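# Press a jar's lid until it snaps fully shut

## Task

A loose jar stands on the table with its lid not yet seated. Push the lid down firmly until it clicks on around its whole edge and sits level on the rim; if one side clicks first, push on the side still sticking up. The wrist camera and its bracket must never be what presses the lid, or the task fails. At the end the jar must be upright on the table, and neither jar nor lid may still be moving. The result must hold without the robot, so release the jar and lid and move the hands away.

## Robot and tools

Robot: two arms, left_arm and right_arm, facing each other across a table. Each carries an identical five-finger right hand (not mirror images), so every hand axis and number means the same on both.

Scene frame: origin on the table top midway between the two arm bases, z = 0 at the table surface, +z up. left_arm's base is on the +y side. Printed positions are in metres and orientations are quaternions (w, x, y, z); at long reach the printed position may be slightly off.

Hand point: a spot 0.05 m in front of the palm, where the index pad meets the thumb tip in a pinch. Its +z runs along the straightened fingers, +y points out of the palm, +x runs across the palm toward the little finger. Straight fingers extend 0.06 to 0.07 m past it along +z. Across the palm the hand reaches 0.08 m on the little-finger side; on the thumb side 0.02 m with the thumb turned in front of the palm, up to 0.09 m otherwise. The wrist camera bracket on the little-finger side sits 0.03 m beyond the point along +y and 0.11 m from it across the palm; keep it off the lid entirely.

The row: every motion command is one row of 28 numbers in [-1, 1], always covering both arms. Order: left_arm dx, dy, dz, rx, ry, rz, then left_gripper little, ring, middle, index, thumb_bend, thumb_turn, force_limit, speed; then the same 14 for right_arm and right_gripper. Up to 12 optional extra numbers (0 to 1) scale joint stiffness, six for left_arm then six for right_arm, in Joint positions order; they persist until changed.

dx..rz are an offset, not a pose: the target relative to the hand point's measured pose at the start of the action, expressed in the hand point's own axes. 1.0 equals 0.6 m of travel or 180 degrees; rx, ry, rz form a single rotation vector. Every row in an action is measured from that same start pose, not from the previous row. Per control step the commanded pose is clipped to 100 mm and 16 degrees from the measured pose, so large offsets need several actions. Position wins over orientation if both cannot be met. Motion trails commands by about 0.17 s.

Hand numbers are absolute targets. Fingers and thumb_bend: +1 straight, -1 fully curled. thumb_turn: +1 beside the palm, -1 in front of it. A pinch is roughly index -0.22, thumb_bend -0.75, thumb_turn -0.57. force_limit maps -1..+1 to about 0..10 N at the fingertip (0..15 N for the thumb motors) and only stops closing. speed maps -1..+1 to near zero..full (full travel in 0.6 s). There is no 'leave as is' value: to keep a hand unchanged, resend its last eight numbers (before any, its hand_measured six plus hand_force_limit and hand_speed). A motor only starts when its target changes by 0.01 or more.

Tools:
- execute_actions(actions): a list of actions; each action is a list of up to 15 rows, one per 1/30 s step; if fewer, the last row is held to fill 15 steps. An empty list just returns state and images.
- move(target, speed, stop_force, blocking): target is one row, offsets from the pose in the latest result that shows one. Each hand point follows a straight path; all paths finish together, lasting 0.5 to 10 s. speed is path top speed in m/s, 0.002 to 0.5 (default 0.25); rotation capped at twice that in rad/s. stop_force (9 to 40 N, shared by both arms) ends an arm's path when its wrist sensor senses that much added push against the motion for 2 steps; the arm then backs to its position 2 steps earlier and holds. Use it only with slow, non-rotating moves, and omit it when lifting off something. blocking=false returns after 0.5 s while motion continues; it cannot be combined with stop_force, and other motion commands are refused until a result shows the move ended.
- wait(seconds): 0 to 10, arms hold their last command.
- stop(): brakes a running move.
- zoom_image(camera, region): camera is cam_high, cam_low, cam_left_wrist or cam_right_wrist; region [x0, y0, x1, y1] in pixels, at most 504 by 504.
- show_instructions(): shows reference images.
- finished_scene(scene): ends the current scene by its number; irreversible.

Results: a state line per arm with position, quaternion and velocities; 'Hand target' lines show where each controller is driving; 'pose unreachable' means the clearance check altered that arm's command. A move adds a 'move:' line: done, off_target, moving, held (last step blocked), fault, or contact (stop_force ended the path), plus limits such as paced (pose clipped) or held (some steps blocked). hand_measured, hand_stopped_by (moving, target, force, stalled, fault) and hand_load_n give six values each in motor order; loads near 0 mean nothing is gripped. Wrist force/torque are in the hand point's axes; pushing down on a surface shows force pointing back into the arm; offsets up to about 4 N, noise up to 2.4 N, saturation near 50 N.

Avoid: the arms are stiff, so driving a target even slightly into something firm can trigger a fault. Reaching a joint load limit (wrist joints 25.2 N m, others 135 N m) or 150 N external force stops that arm for 10 s. Press slowly, preferably with stop_force, using fingers or palm, not the bracket. Don't tip the jar or push anything off the table, never let the arms collide or press on each other, and watch for MOTOR HOT warnings from holding loads. The simulation keeps running while you think, with the robot holding its last command.

Each tool is called after "Call:" as name([rows], argument=value, ...), one row to a line, values as JSON.

Reference images:

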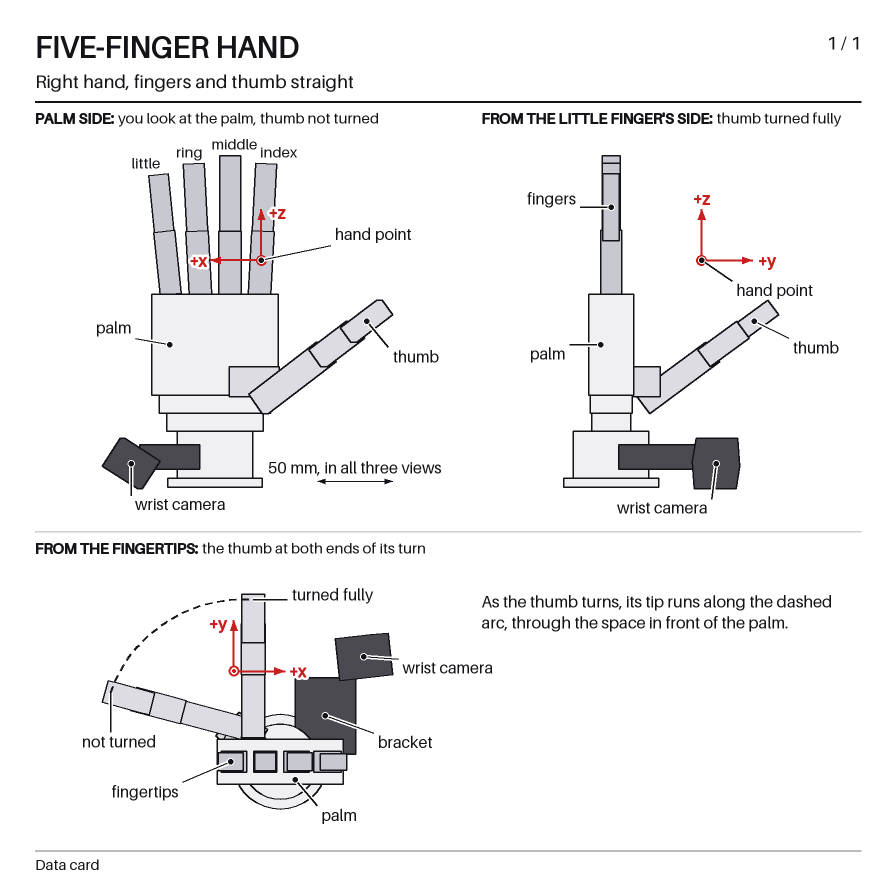

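## Session

Call:
execute_actions(actions=[])

Scene clock: 0.00 s.
left_arm: end_effector_position=(+0.3135, +0.3933, +0.4830) hand_measured=(+1.000, +1.000, +1.000, +1.000, +1.000, +1.000) hand_load_n=(+0.0, +0.0, +0.0, +0.0, +0.0, +0.0) hand_stopped_by=(target, target, target, target, target, target) hand_force_limit=0.00 hand_speed=-0.80 end_effector_quat_wxyz=(+0.009, +0.405, +0.914, -0.009) end_effector_velocity=(+0.000, +0.000, +0.000) end_effector_angular_velocity=(-0.000, -0.001, +0.000) | right_arm: end_effector_position=(+0.0865, -0.2554, +0.4892) hand_measured=(+1.000, +1.000, +1.000, +1.000, +1.000, +1.000) hand_load_n=(+0.0, +0.0, +0.0, +0.0, +0.0, +0.0) hand_stopped_by=(target, target, target, target, target, target) hand_force_limit=0.00 hand_speed=-0.80 end_effector_quat_wxyz=(+0.039, -0.386, +0.922, +0.009) end_effector_velocity=(-0.000, -0.000, -0.000) end_effector_angular_velocity=(+0.001, -0.001, +0.000)
Joint positions: left_arm=[ 0.537 -1.732  1.33   1.948  1.572 -1.917] | right_arm=[-1.181 -1.753  1.32   1.923  1.559 -1.885]
Joint velocities: left_arm=[ 0.    -0.    -0.001  0.    -0.001  0.   ] | right_arm=[ 0.    -0.001  0.001 -0.001 -0.    -0.   ]
Joint torques (N m, as the arm reports them, + toward a larger angle): no reading
Motor temperatures (°C, as the motors report them): left_arm=[30 29 32 37 36 36] | right_arm=[33 32 30 40 36 40]
Wrist force (N, on the end effector, along its own x y z axes, offset not removed): no reading
Wrist torque (N m, same axes, about the end effector's origin, offset not removed): no reading
Hand target (left_arm): +0.313, +0.393, +0.483; +0.009, +0.405, +0.914, -0.009
Hand target (right_arm): +0.086, -0.255, +0.489; +0.039, -0.386, +0.922, +0.009
Joint stiffness scale: left_arm=[1. 1. 1. 1. 1. 1.] | right_arm=[1. 1. 1. 1. 1. 1.]

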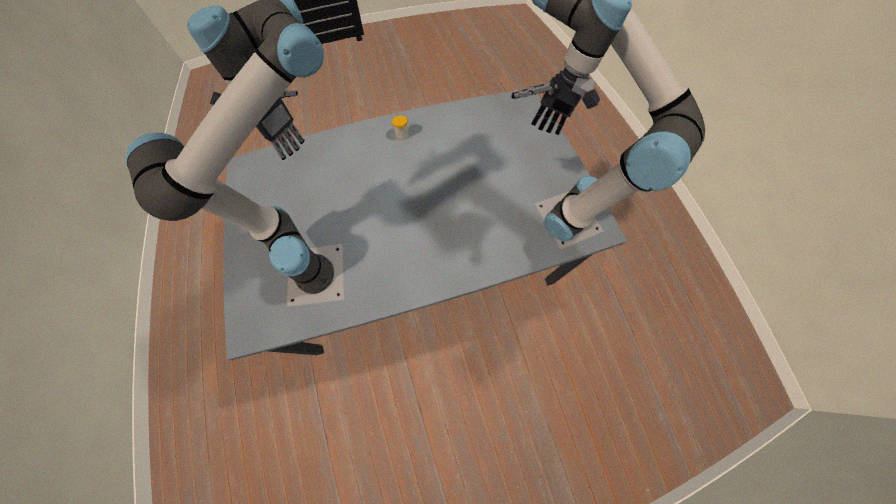

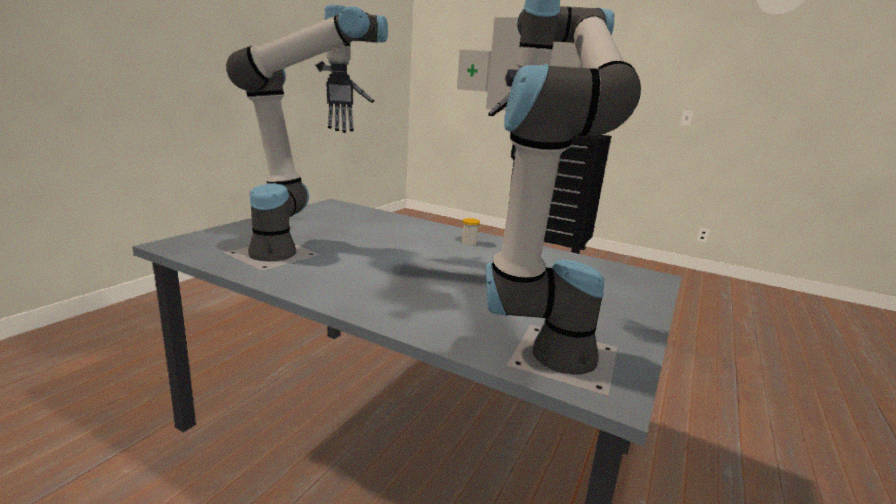

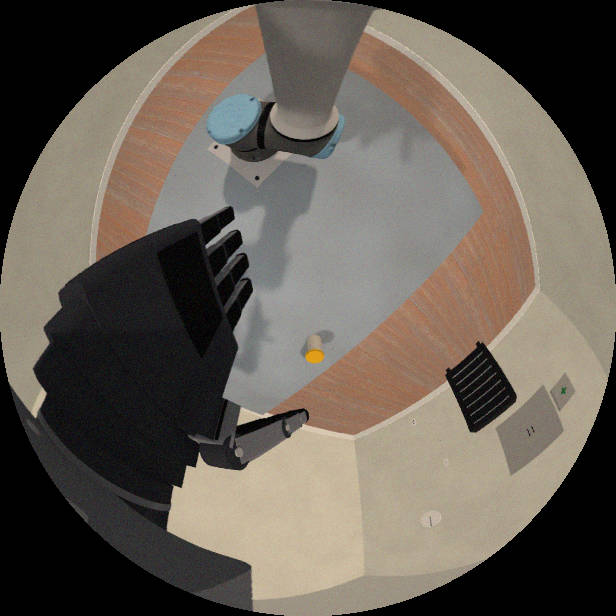

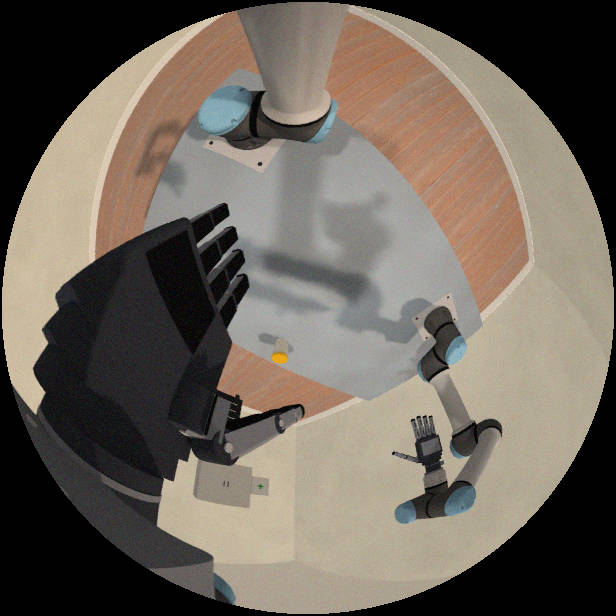

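Call:
zoom_image(camera="cam_high", region=[340, 80, 480, 170])

Call:
zoom_image(camera="cam_low", region=[420, 190, 520, 260])

Region (340, 80, 480, 170) of cam_high's 896x504 image, scaled by 3.600, with more detail than that image has; it fills the top 324 rows of this view, and the rest is white.

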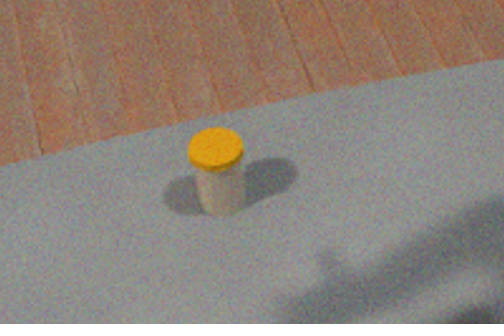

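Region (420, 190, 520, 260) of cam_low's 896x504 image, scaled by 5.040, with more detail than that image has; it fills the top 353 rows of this view, and the rest is white.

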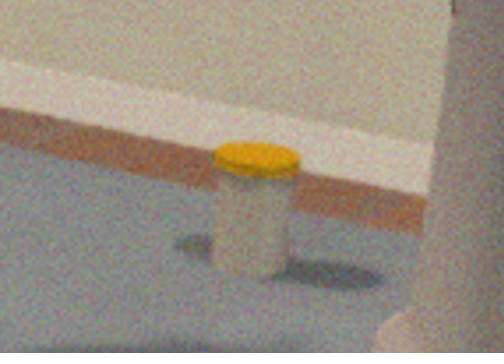

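Call:
zoom_image(camera="cam_left_wrist", region=[275, 310, 355, 390])

Call:
zoom_image(camera="cam_right_wrist", region=[240, 310, 320, 390])

Region (275, 310, 355, 390) of cam_left_wrist's 616x616 image, scaled by 6.300, with more detail than that image has.

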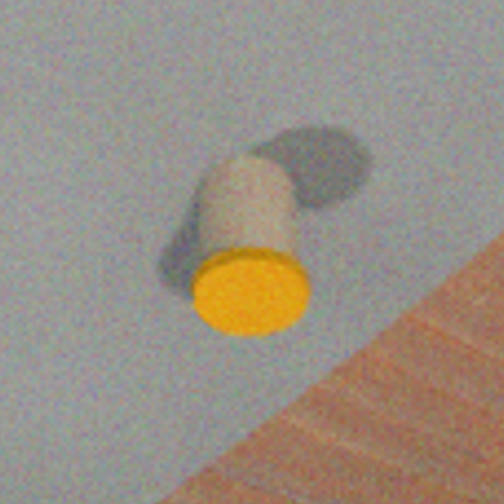

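Region (240, 310, 320, 390) of cam_right_wrist's 616x616 image, scaled by 6.300, with more detail than that image has.

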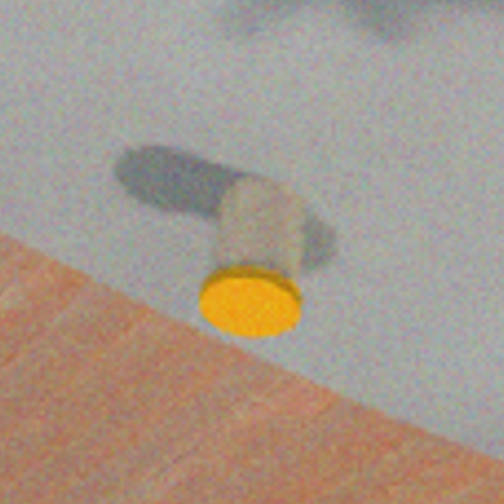

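Call:
move(target=[-0.7208,-0.2525,0.451,-0.3766,-0.3841,0.3968,1,1,1,1,1,1,0,-0.8, 0,0,0,0,0,0,1,1,1,1,1,1,0,-0.8], speed=0.4)

Scene clock: 56.17 s.
left_arm: end_effector_position=(+0.4925, -0.0350, +0.2234) hand_measured=(+1.000, +1.000, +1.000, +1.000, +1.000, +1.000) hand_load_n=(+0.0, +0.0, +0.0, +0.0, +0.0, +0.0) hand_stopped_by=(target, target, target, target, target, target) hand_force_limit=0.00 hand_speed=-0.80 end_effector_quat_wxyz=(+0.662, +0.664, +0.246, +0.244) end_effector_velocity=(-0.000, -0.001, +0.001) end_effector_angular_velocity=(-0.005, -0.003, -0.007) | right_arm: end_effector_position=(+0.0865, -0.2554, +0.4892) hand_measured=(+1.000, +1.000, +1.000, +1.000, +1.000, +1.000) hand_load_n=(+0.0, +0.0, +0.0, +0.0, +0.0, +0.0) hand_stopped_by=(target, target, target, target, target, target) hand_force_limit=0.00 hand_speed=-0.80 end_effector_quat_wxyz=(+0.039, -0.386, +0.922, +0.009) end_effector_velocity=(-0.001, -0.000, +0.001) end_effector_angular_velocity=(+0.001, -0.002, +0.001)
Joint positions: left_arm=[ 0.585 -1.166  1.996 -0.826  1.301 -0.004] | right_arm=[-1.181 -1.753  1.32   1.923  1.559 -1.885]
Joint velocities: left_arm=[ 0.003  0.002 -0.001 -0.006  0.01   0.001] | right_arm=[ 0.    -0.001 -0.001  0.001 -0.    -0.001]
Joint torques (N m, as the arm reports them, + toward a larger angle): left_arm=[  0.92 -30.65 -16.5   -1.95   0.32   0.32] | right_arm=[  0.75  -9.77 -16.59   2.11  -0.11   0.15]
Motor temperatures (°C, as the motors report them): left_arm=[30 29 32 37 36 36] | right_arm=[33 32 30 40 36 40]
Wrist force (N, on the end effector, along its own x y z axes, offset not removed): left_arm=[-0.5 -0.4 -0.4] | right_arm=[-0.6 -0.9 2.1]
Wrist torque (N m, same axes, about the end effector's origin, offset not removed): left_arm=[-0.10 0.17 -0.47] | right_arm=[-0.25 0.21 -0.07]
Hand target (left_arm): +0.494, -0.035, +0.224; +0.663, +0.664, +0.246, +0.244
Hand target (right_arm): +0.086, -0.255, +0.489; +0.039, -0.386, +0.922, +0.009
Off the commanded pose (left_arm): 0.001 m, 0 deg.
Off the commanded pose (right_arm): 0.000 m, 0 deg.
Joint stiffness scale: left_arm=[1. 1. 1. 1. 1. 1.] | right_arm=[1. 1. 1. 1. 1. 1.]
move: done; limits=paced

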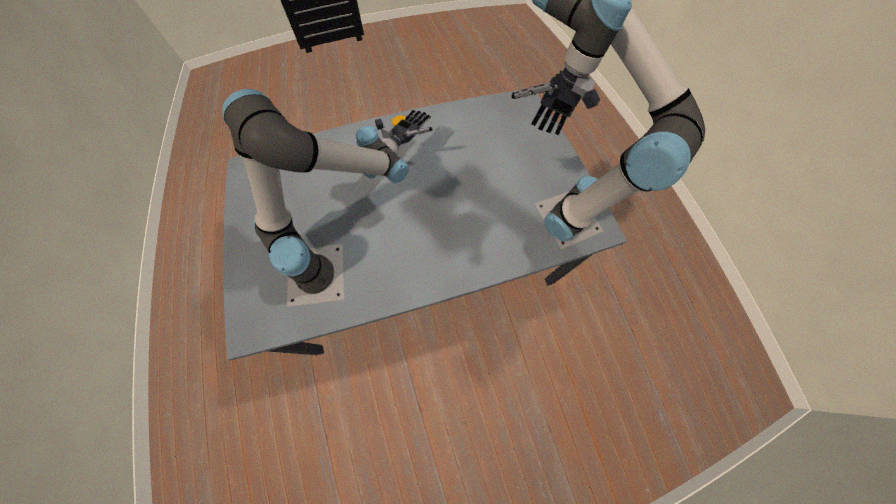

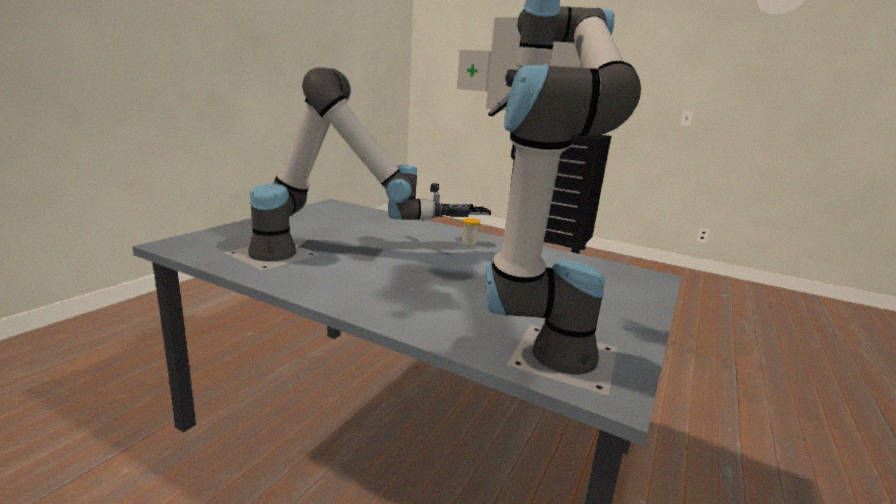

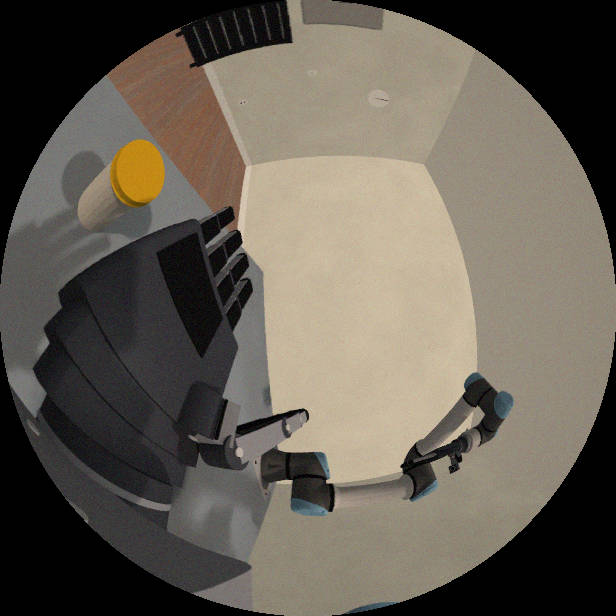

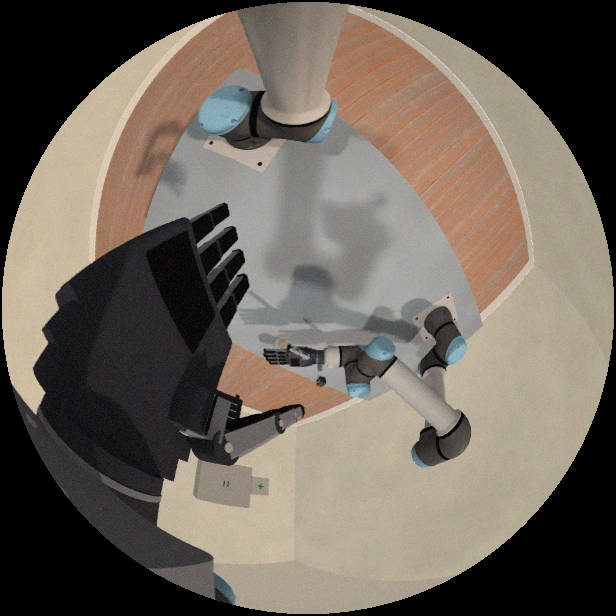

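Call:
zoom_image(camera="cam_left_wrist", region=[50, 110, 270, 330])

Call:
zoom_image(camera="cam_low", region=[380, 160, 510, 260])

Region (50, 110, 270, 330) of cam_left_wrist's 616x616 image, scaled by 2.291, with more detail than that image has.

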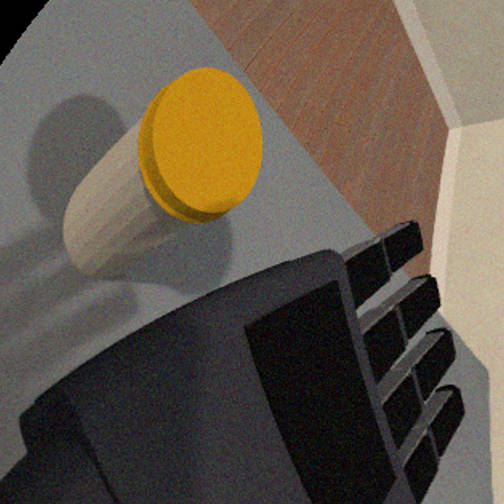

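Region (380, 160, 510, 260) of cam_low's 896x504 image, scaled by 3.877, with more detail than that image has; it fills the top 388 rows of this view, and the rest is white.

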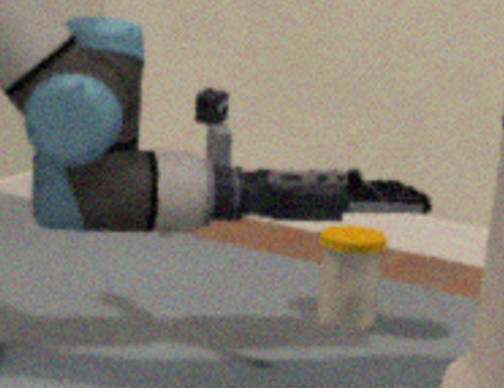

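Call:
move(target=[0.1883,-0.055,0.1433,0,0,0,1,1,1,1,1,1,0,-0.8, 0,0,0,0,0,0,1,1,1,1,1,1,0,-0.8], speed=0.25)

Scene clock: 66.13 s.
left_arm: end_effector_position=(+0.6329, -0.0271, +0.1906) hand_measured=(+1.000, +1.000, +1.000, +1.000, +1.000, +1.000) hand_load_n=(+0.0, +0.0, +0.0, +0.0, +0.0, +0.0) hand_stopped_by=(target, target, target, target, target, target) hand_force_limit=0.00 hand_speed=-0.80 end_effector_quat_wxyz=(+0.663, +0.664, +0.246, +0.243) end_effector_velocity=(+0.000, +0.000, -0.002) end_effector_angular_velocity=(+0.004, +0.003, -0.004) | right_arm: end_effector_position=(+0.0865, -0.2554, +0.4892) hand_measured=(+1.000, +1.000, +1.000, +1.000, +1.000, +1.000) hand_load_n=(+0.0, +0.0, +0.0, +0.0, +0.0, +0.0) hand_stopped_by=(target, target, target, target, target, target) hand_force_limit=0.00 hand_speed=-0.80 end_effector_quat_wxyz=(+0.039, -0.386, +0.922, +0.009) end_effector_velocity=(+0.001, +0.000, -0.000) end_effector_angular_velocity=(+0.000, -0.001, +0.000)
Joint positions: left_arm=[ 0.84  -0.932  1.701 -0.767  1.557 -0.003] | right_arm=[-1.181 -1.753  1.32   1.923  1.559 -1.885]
Joint velocities: left_arm=[ 0.002  0.003 -0.002  0.005  0.006  0.   ] | right_arm=[-0.001  0.    -0.    -0.001 -0.    -0.001]
Joint torques (N m, as the arm reports them, + toward a larger angle): left_arm=[ -0.05 -37.63 -16.91  -0.88   0.46   0.37] | right_arm=[  0.93  -9.57 -16.61   2.12   0.     0.09]
Motor temperatures (°C, as the motors report them): left_arm=[30 29 32 37 36 36] | right_arm=[33 32 30 40 36 40]
Wrist force (N, on the end effector, along its own x y z axes, offset not removed): left_arm=[-0.6 -1.8 0.6] | right_arm=[-0.4 0.6 1.5]
Wrist torque (N m, same axes, about the end effector's origin, offset not removed): left_arm=[-0.02 0.02 -0.30] | right_arm=[0.10 0.10 -0.14]
Hand target (left_arm): +0.634, -0.027, +0.190; +0.662, +0.664, +0.246, +0.244
Hand target (right_arm): +0.086, -0.255, +0.489; +0.039, -0.386, +0.922, +0.009
Off the commanded pose (left_arm): 0.001 m, 0 deg.
Off the commanded pose (right_arm): 0.000 m, 0 deg.
Joint stiffness scale: left_arm=[1. 1. 1. 1. 1. 1.] | right_arm=[1. 1. 1. 1. 1. 1.]
move: done

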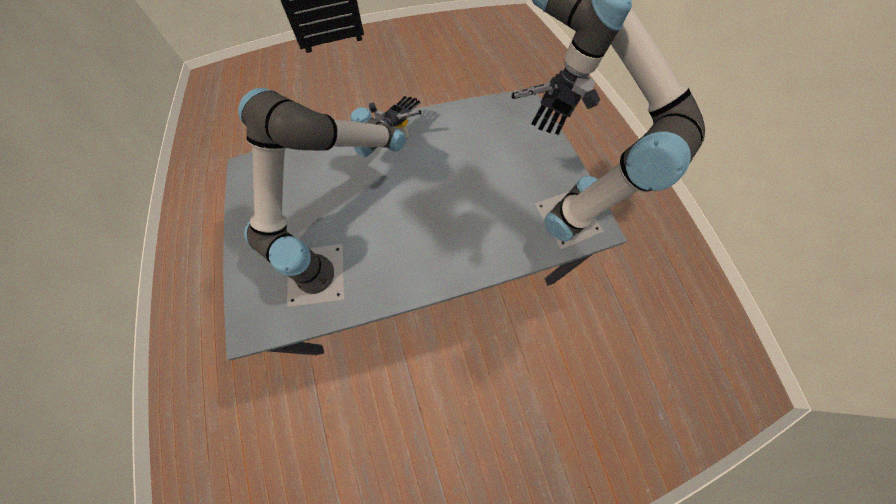

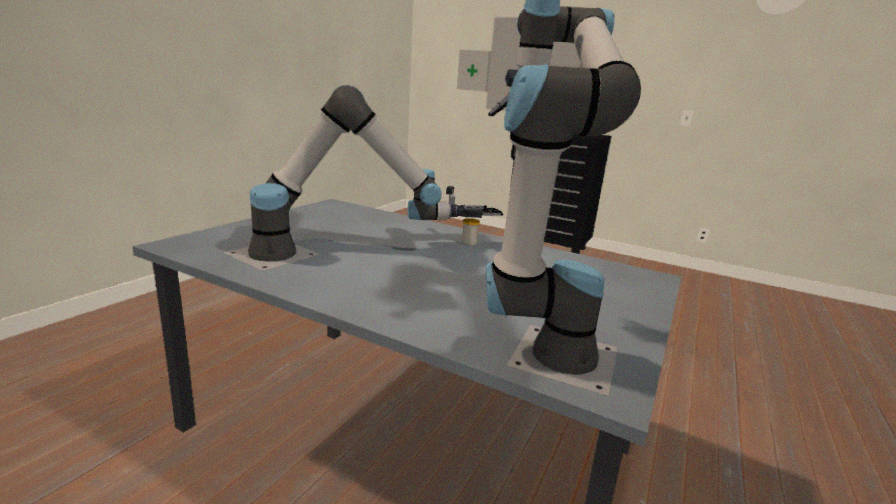

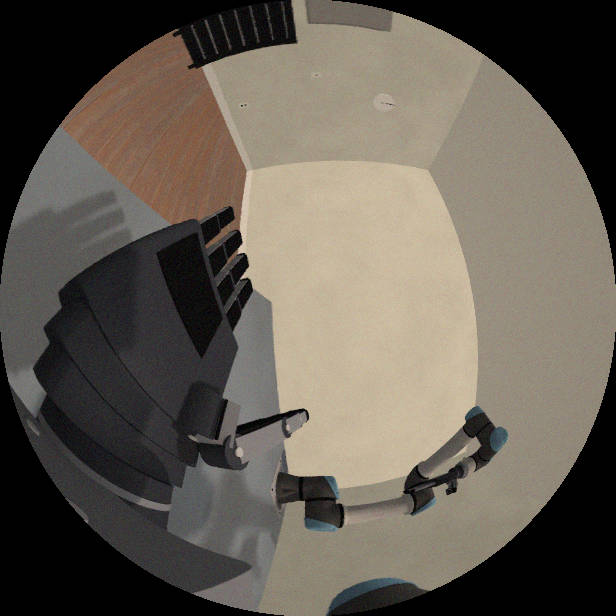

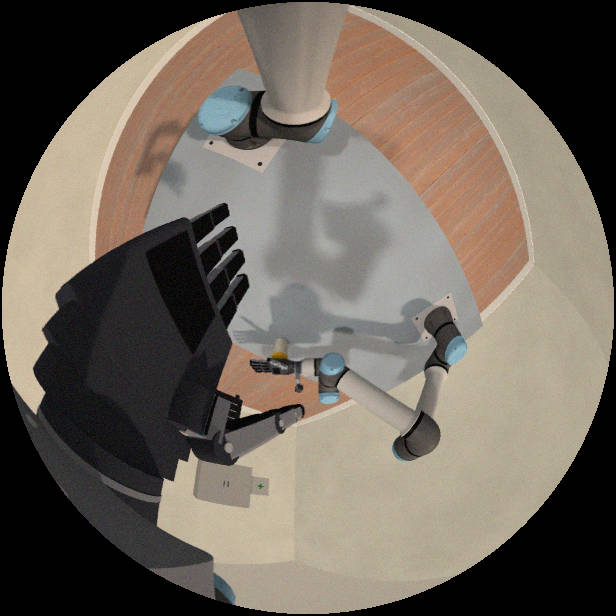

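Call:
zoom_image(camera="cam_low", region=[420, 175, 510, 250])

Call:
zoom_image(camera="cam_right_wrist", region=[240, 320, 330, 400])

Region (420, 175, 510, 250) of cam_low's 896x504 image, scaled by 5.600, with more detail than that image has.

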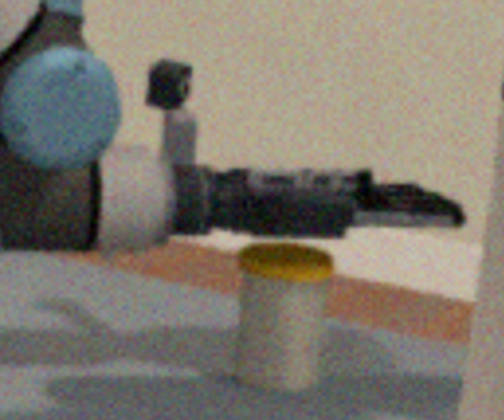

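Region (240, 320, 330, 400) of cam_right_wrist's 616x616 image, scaled by 5.600, with more detail than that image has.

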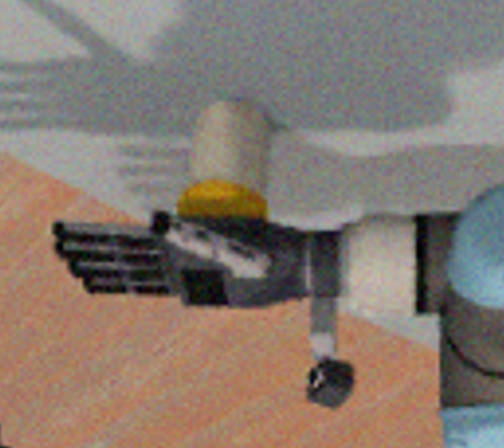

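Call:
move(target=[0,-0.06,0,0,0,0,1,1,1,1,1,1,0,-0.8, 0,0,0,0,0,0,1,1,1,1,1,1,0,-0.8], speed=0.02, stop_force=15)

Scene clock: 70.70 s.
left_arm: end_effector_position=(+0.6339, -0.0283, +0.1691) hand_measured=(+1.000, +1.000, +1.000, +1.000, +1.000, +1.000) hand_load_n=(+0.0, +0.0, +0.0, +0.0, +0.0, +0.0) hand_stopped_by=(target, target, target, target, target, target) hand_force_limit=0.00 hand_speed=-0.80 end_effector_quat_wxyz=(+0.670, +0.657, +0.243, +0.246) end_effector_velocity=(-0.000, -0.001, -0.001) end_effector_angular_velocity=(-0.006, -0.005, -0.000) | right_arm: end_effector_position=(+0.0865, -0.2554, +0.4892) hand_measured=(+1.000, +1.000, +1.000, +1.000, +1.000, +1.000) hand_load_n=(+0.0, +0.0, +0.0, +0.0, +0.0, +0.0) hand_stopped_by=(target, target, target, target, target, target) hand_force_limit=0.00 hand_speed=-0.80 end_effector_quat_wxyz=(+0.039, -0.386, +0.922, +0.009) end_effector_velocity=(+0.001, +0.000, -0.000) end_effector_angular_velocity=(-0.001, +0.001, -0.000)
Joint positions: left_arm=[ 0.84  -0.885  1.708 -0.842  1.557 -0.003] | right_arm=[-1.181 -1.753  1.32   1.923  1.559 -1.885]
Joint velocities: left_arm=[-0.001  0.005 -0.    -0.014 -0.001  0.   ] | right_arm=[-0.     0.001  0.    -0.     0.    -0.   ]
Joint torques (N m, as the arm reports them, + toward a larger angle): left_arm=[ -1.91 -32.51  -9.54  -0.3   -0.49   0.11] | right_arm=[  0.72  -8.96 -17.19   2.23  -0.05   0.03]
Motor temperatures (°C, as the motors report them): left_arm=[30 29 32 37 36 36] | right_arm=[33 32 30 40 36 40]
Wrist force (N, on the end effector, along its own x y z axes, offset not removed): left_arm=[-0.7 15.2 0.2] | right_arm=[-2.0 -2.0 0.6]
Wrist torque (N m, same axes, about the end effector's origin, offset not removed): left_arm=[1.23 0.24 0.05] | right_arm=[-0.28 0.27 -0.19]
Hand target (left_arm): +0.633, -0.027, +0.155; +0.663, +0.664, +0.246, +0.243
Hand target (right_arm): +0.086, -0.255, +0.489; +0.039, -0.386, +0.922, +0.009
Off the commanded pose (left_arm): 0.015 m, 1 deg.
Off the commanded pose (right_arm): 0.000 m, 0 deg.
Joint stiffness scale: left_arm=[1. 1. 1. 1. 1. 1.] | right_arm=[1. 1. 1. 1. 1. 1.]
move: off_target (left_arm)

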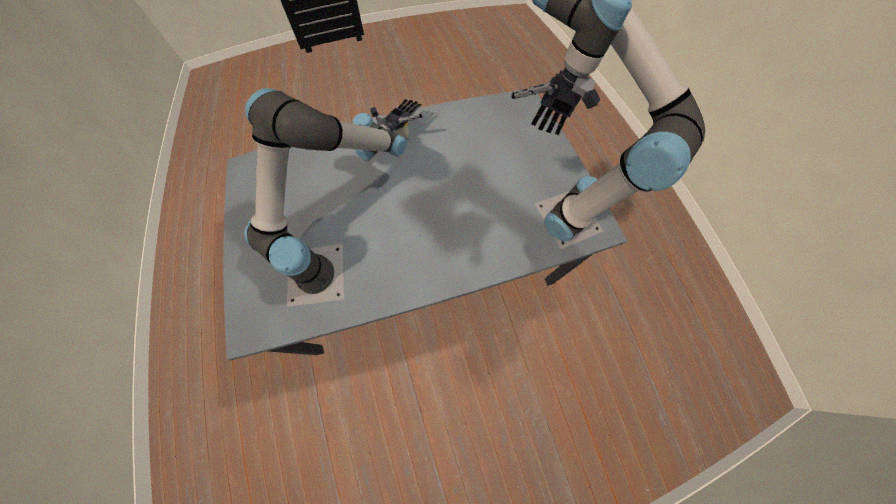

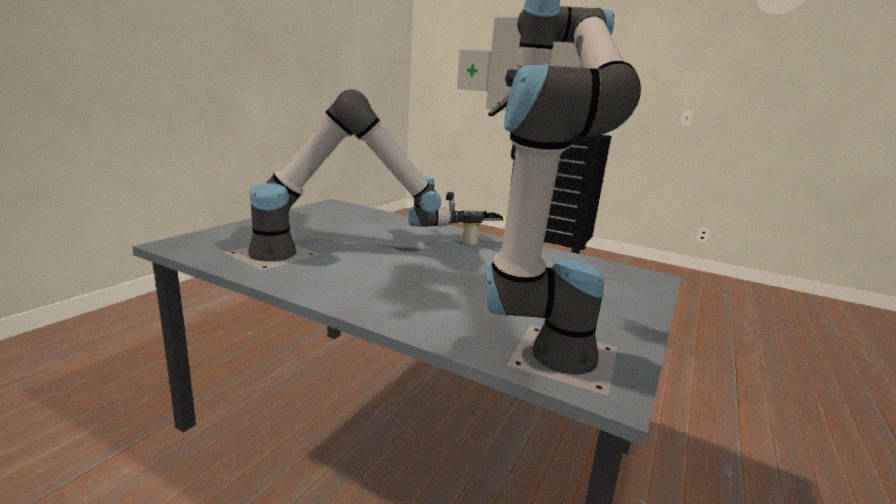

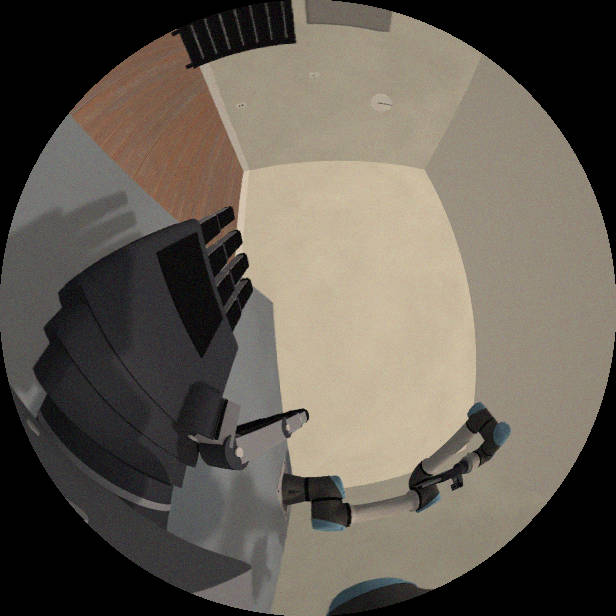

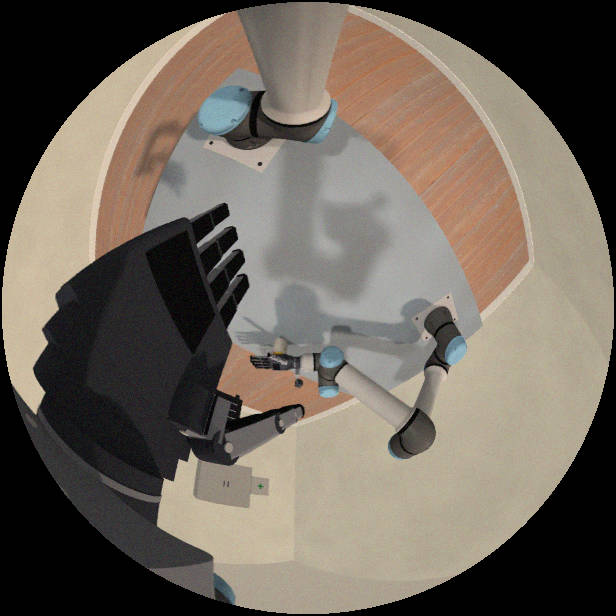

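Call:
move(target=[0,-0.072,-0.0067,0.0258,0,0,1,1,1,1,1,1,0,-0.8, 0,0,0,0,0,0,1,1,1,1,1,1,0,-0.8], speed=0.05)

Scene clock: 81.07 s.
left_arm: end_effector_position=(+0.6348, -0.0294, +0.1653) hand_measured=(+1.000, +1.000, +1.000, +1.000, +1.000, +1.000) hand_load_n=(+0.0, +0.0, +0.0, +0.0, +0.0, +0.0) hand_stopped_by=(target, target, target, target, target, target) hand_force_limit=0.00 hand_speed=-0.80 end_effector_quat_wxyz=(+0.665, +0.662, +0.245, +0.244) end_effector_velocity=(-0.000, -0.001, -0.001) end_effector_angular_velocity=(+0.005, +0.004, -0.001) | right_arm: end_effector_position=(+0.0865, -0.2554, +0.4892) hand_measured=(+1.000, +1.000, +1.000, +1.000, +1.000, +1.000) hand_load_n=(+0.0, +0.0, +0.0, +0.0, +0.0, +0.0) hand_stopped_by=(target, target, target, target, target, target) hand_force_limit=0.00 hand_speed=-0.80 end_effector_quat_wxyz=(+0.039, -0.386, +0.922, +0.009) end_effector_velocity=(-0.000, +0.000, +0.000) end_effector_angular_velocity=(+0.000, -0.000, +0.000)
Joint positions: left_arm=[ 0.84  -0.882  1.701 -0.823  1.557 -0.004] | right_arm=[-1.181 -1.753  1.32   1.923  1.559 -1.885]
Joint velocities: left_arm=[-0.001 -0.    -0.003  0.009 -0.     0.   ] | right_arm=[ 0. -0. -0.  0. -0. -0.]
Joint torques (N m, as the arm reports them, + toward a larger angle): left_arm=[ -2.77 -14.16  -0.55   5.69  -0.27  -0.11] | right_arm=[  0.97 -10.07 -17.08   2.17  -0.03   0.04]
Motor temperatures (°C, as the motors report them): left_arm=[30 29 32 37 36 36] | right_arm=[33 32 30 40 36 40]
Wrist force (N, on the end effector, along its own x y z axes, offset not removed): left_arm=[2.9 45.2 -11.3] | right_arm=[0.2 -1.9 1.1]
Wrist torque (N m, same axes, about the end effector's origin, offset not removed): left_arm=[4.12 -0.15 1.57] | right_arm=[-0.33 -0.02 -0.09]
Hand target (left_arm): +0.631, -0.025, +0.127; +0.643, +0.683, +0.253, +0.236
Hand target (right_arm): +0.086, -0.255, +0.489; +0.039, -0.386, +0.922, +0.009
Off the commanded pose (left_arm): 0.040 m, 4 deg.
Off the commanded pose (right_arm): 0.000 m, 0 deg.
Joint stiffness scale: left_arm=[1. 1. 1. 1. 1. 1.] | right_arm=[1. 1. 1. 1. 1. 1.]
move: off_target (left_arm)

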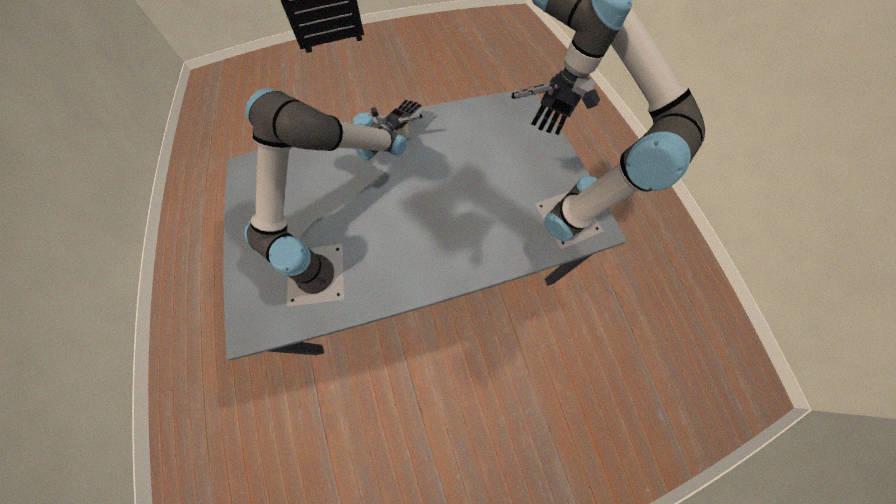

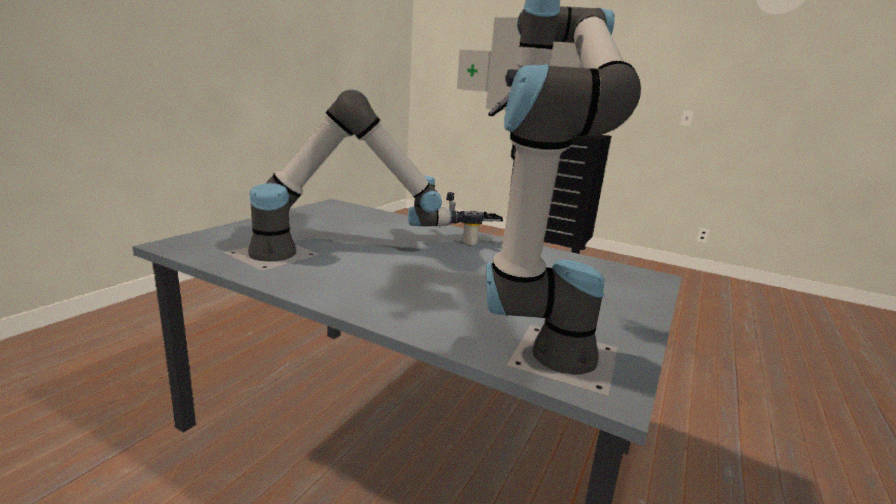

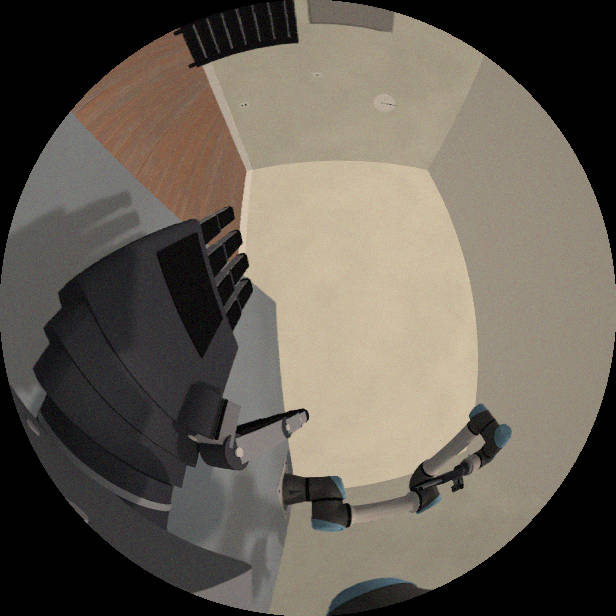

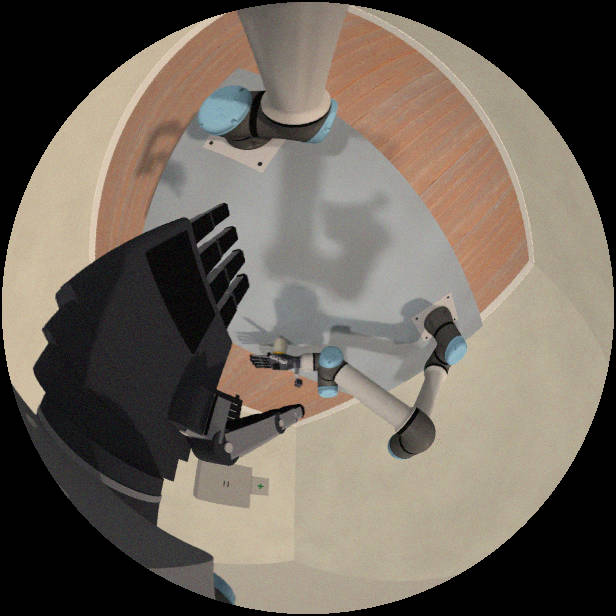

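Call:
zoom_image(camera="cam_low", region=[440, 195, 500, 250])

Region (440, 195, 500, 250) of cam_low's 896x504 image, scaled by 8.400, with more detail than that image has; it fills the top 462 rows of this view, and the rest is white.

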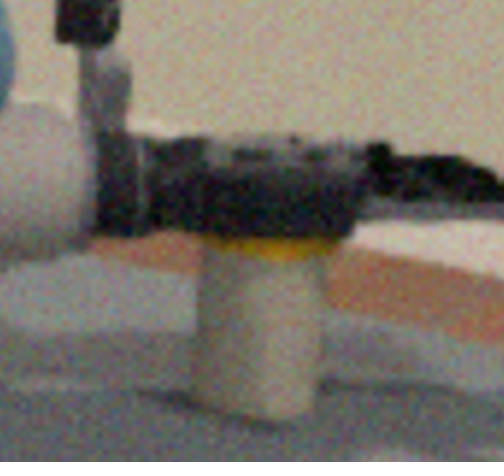

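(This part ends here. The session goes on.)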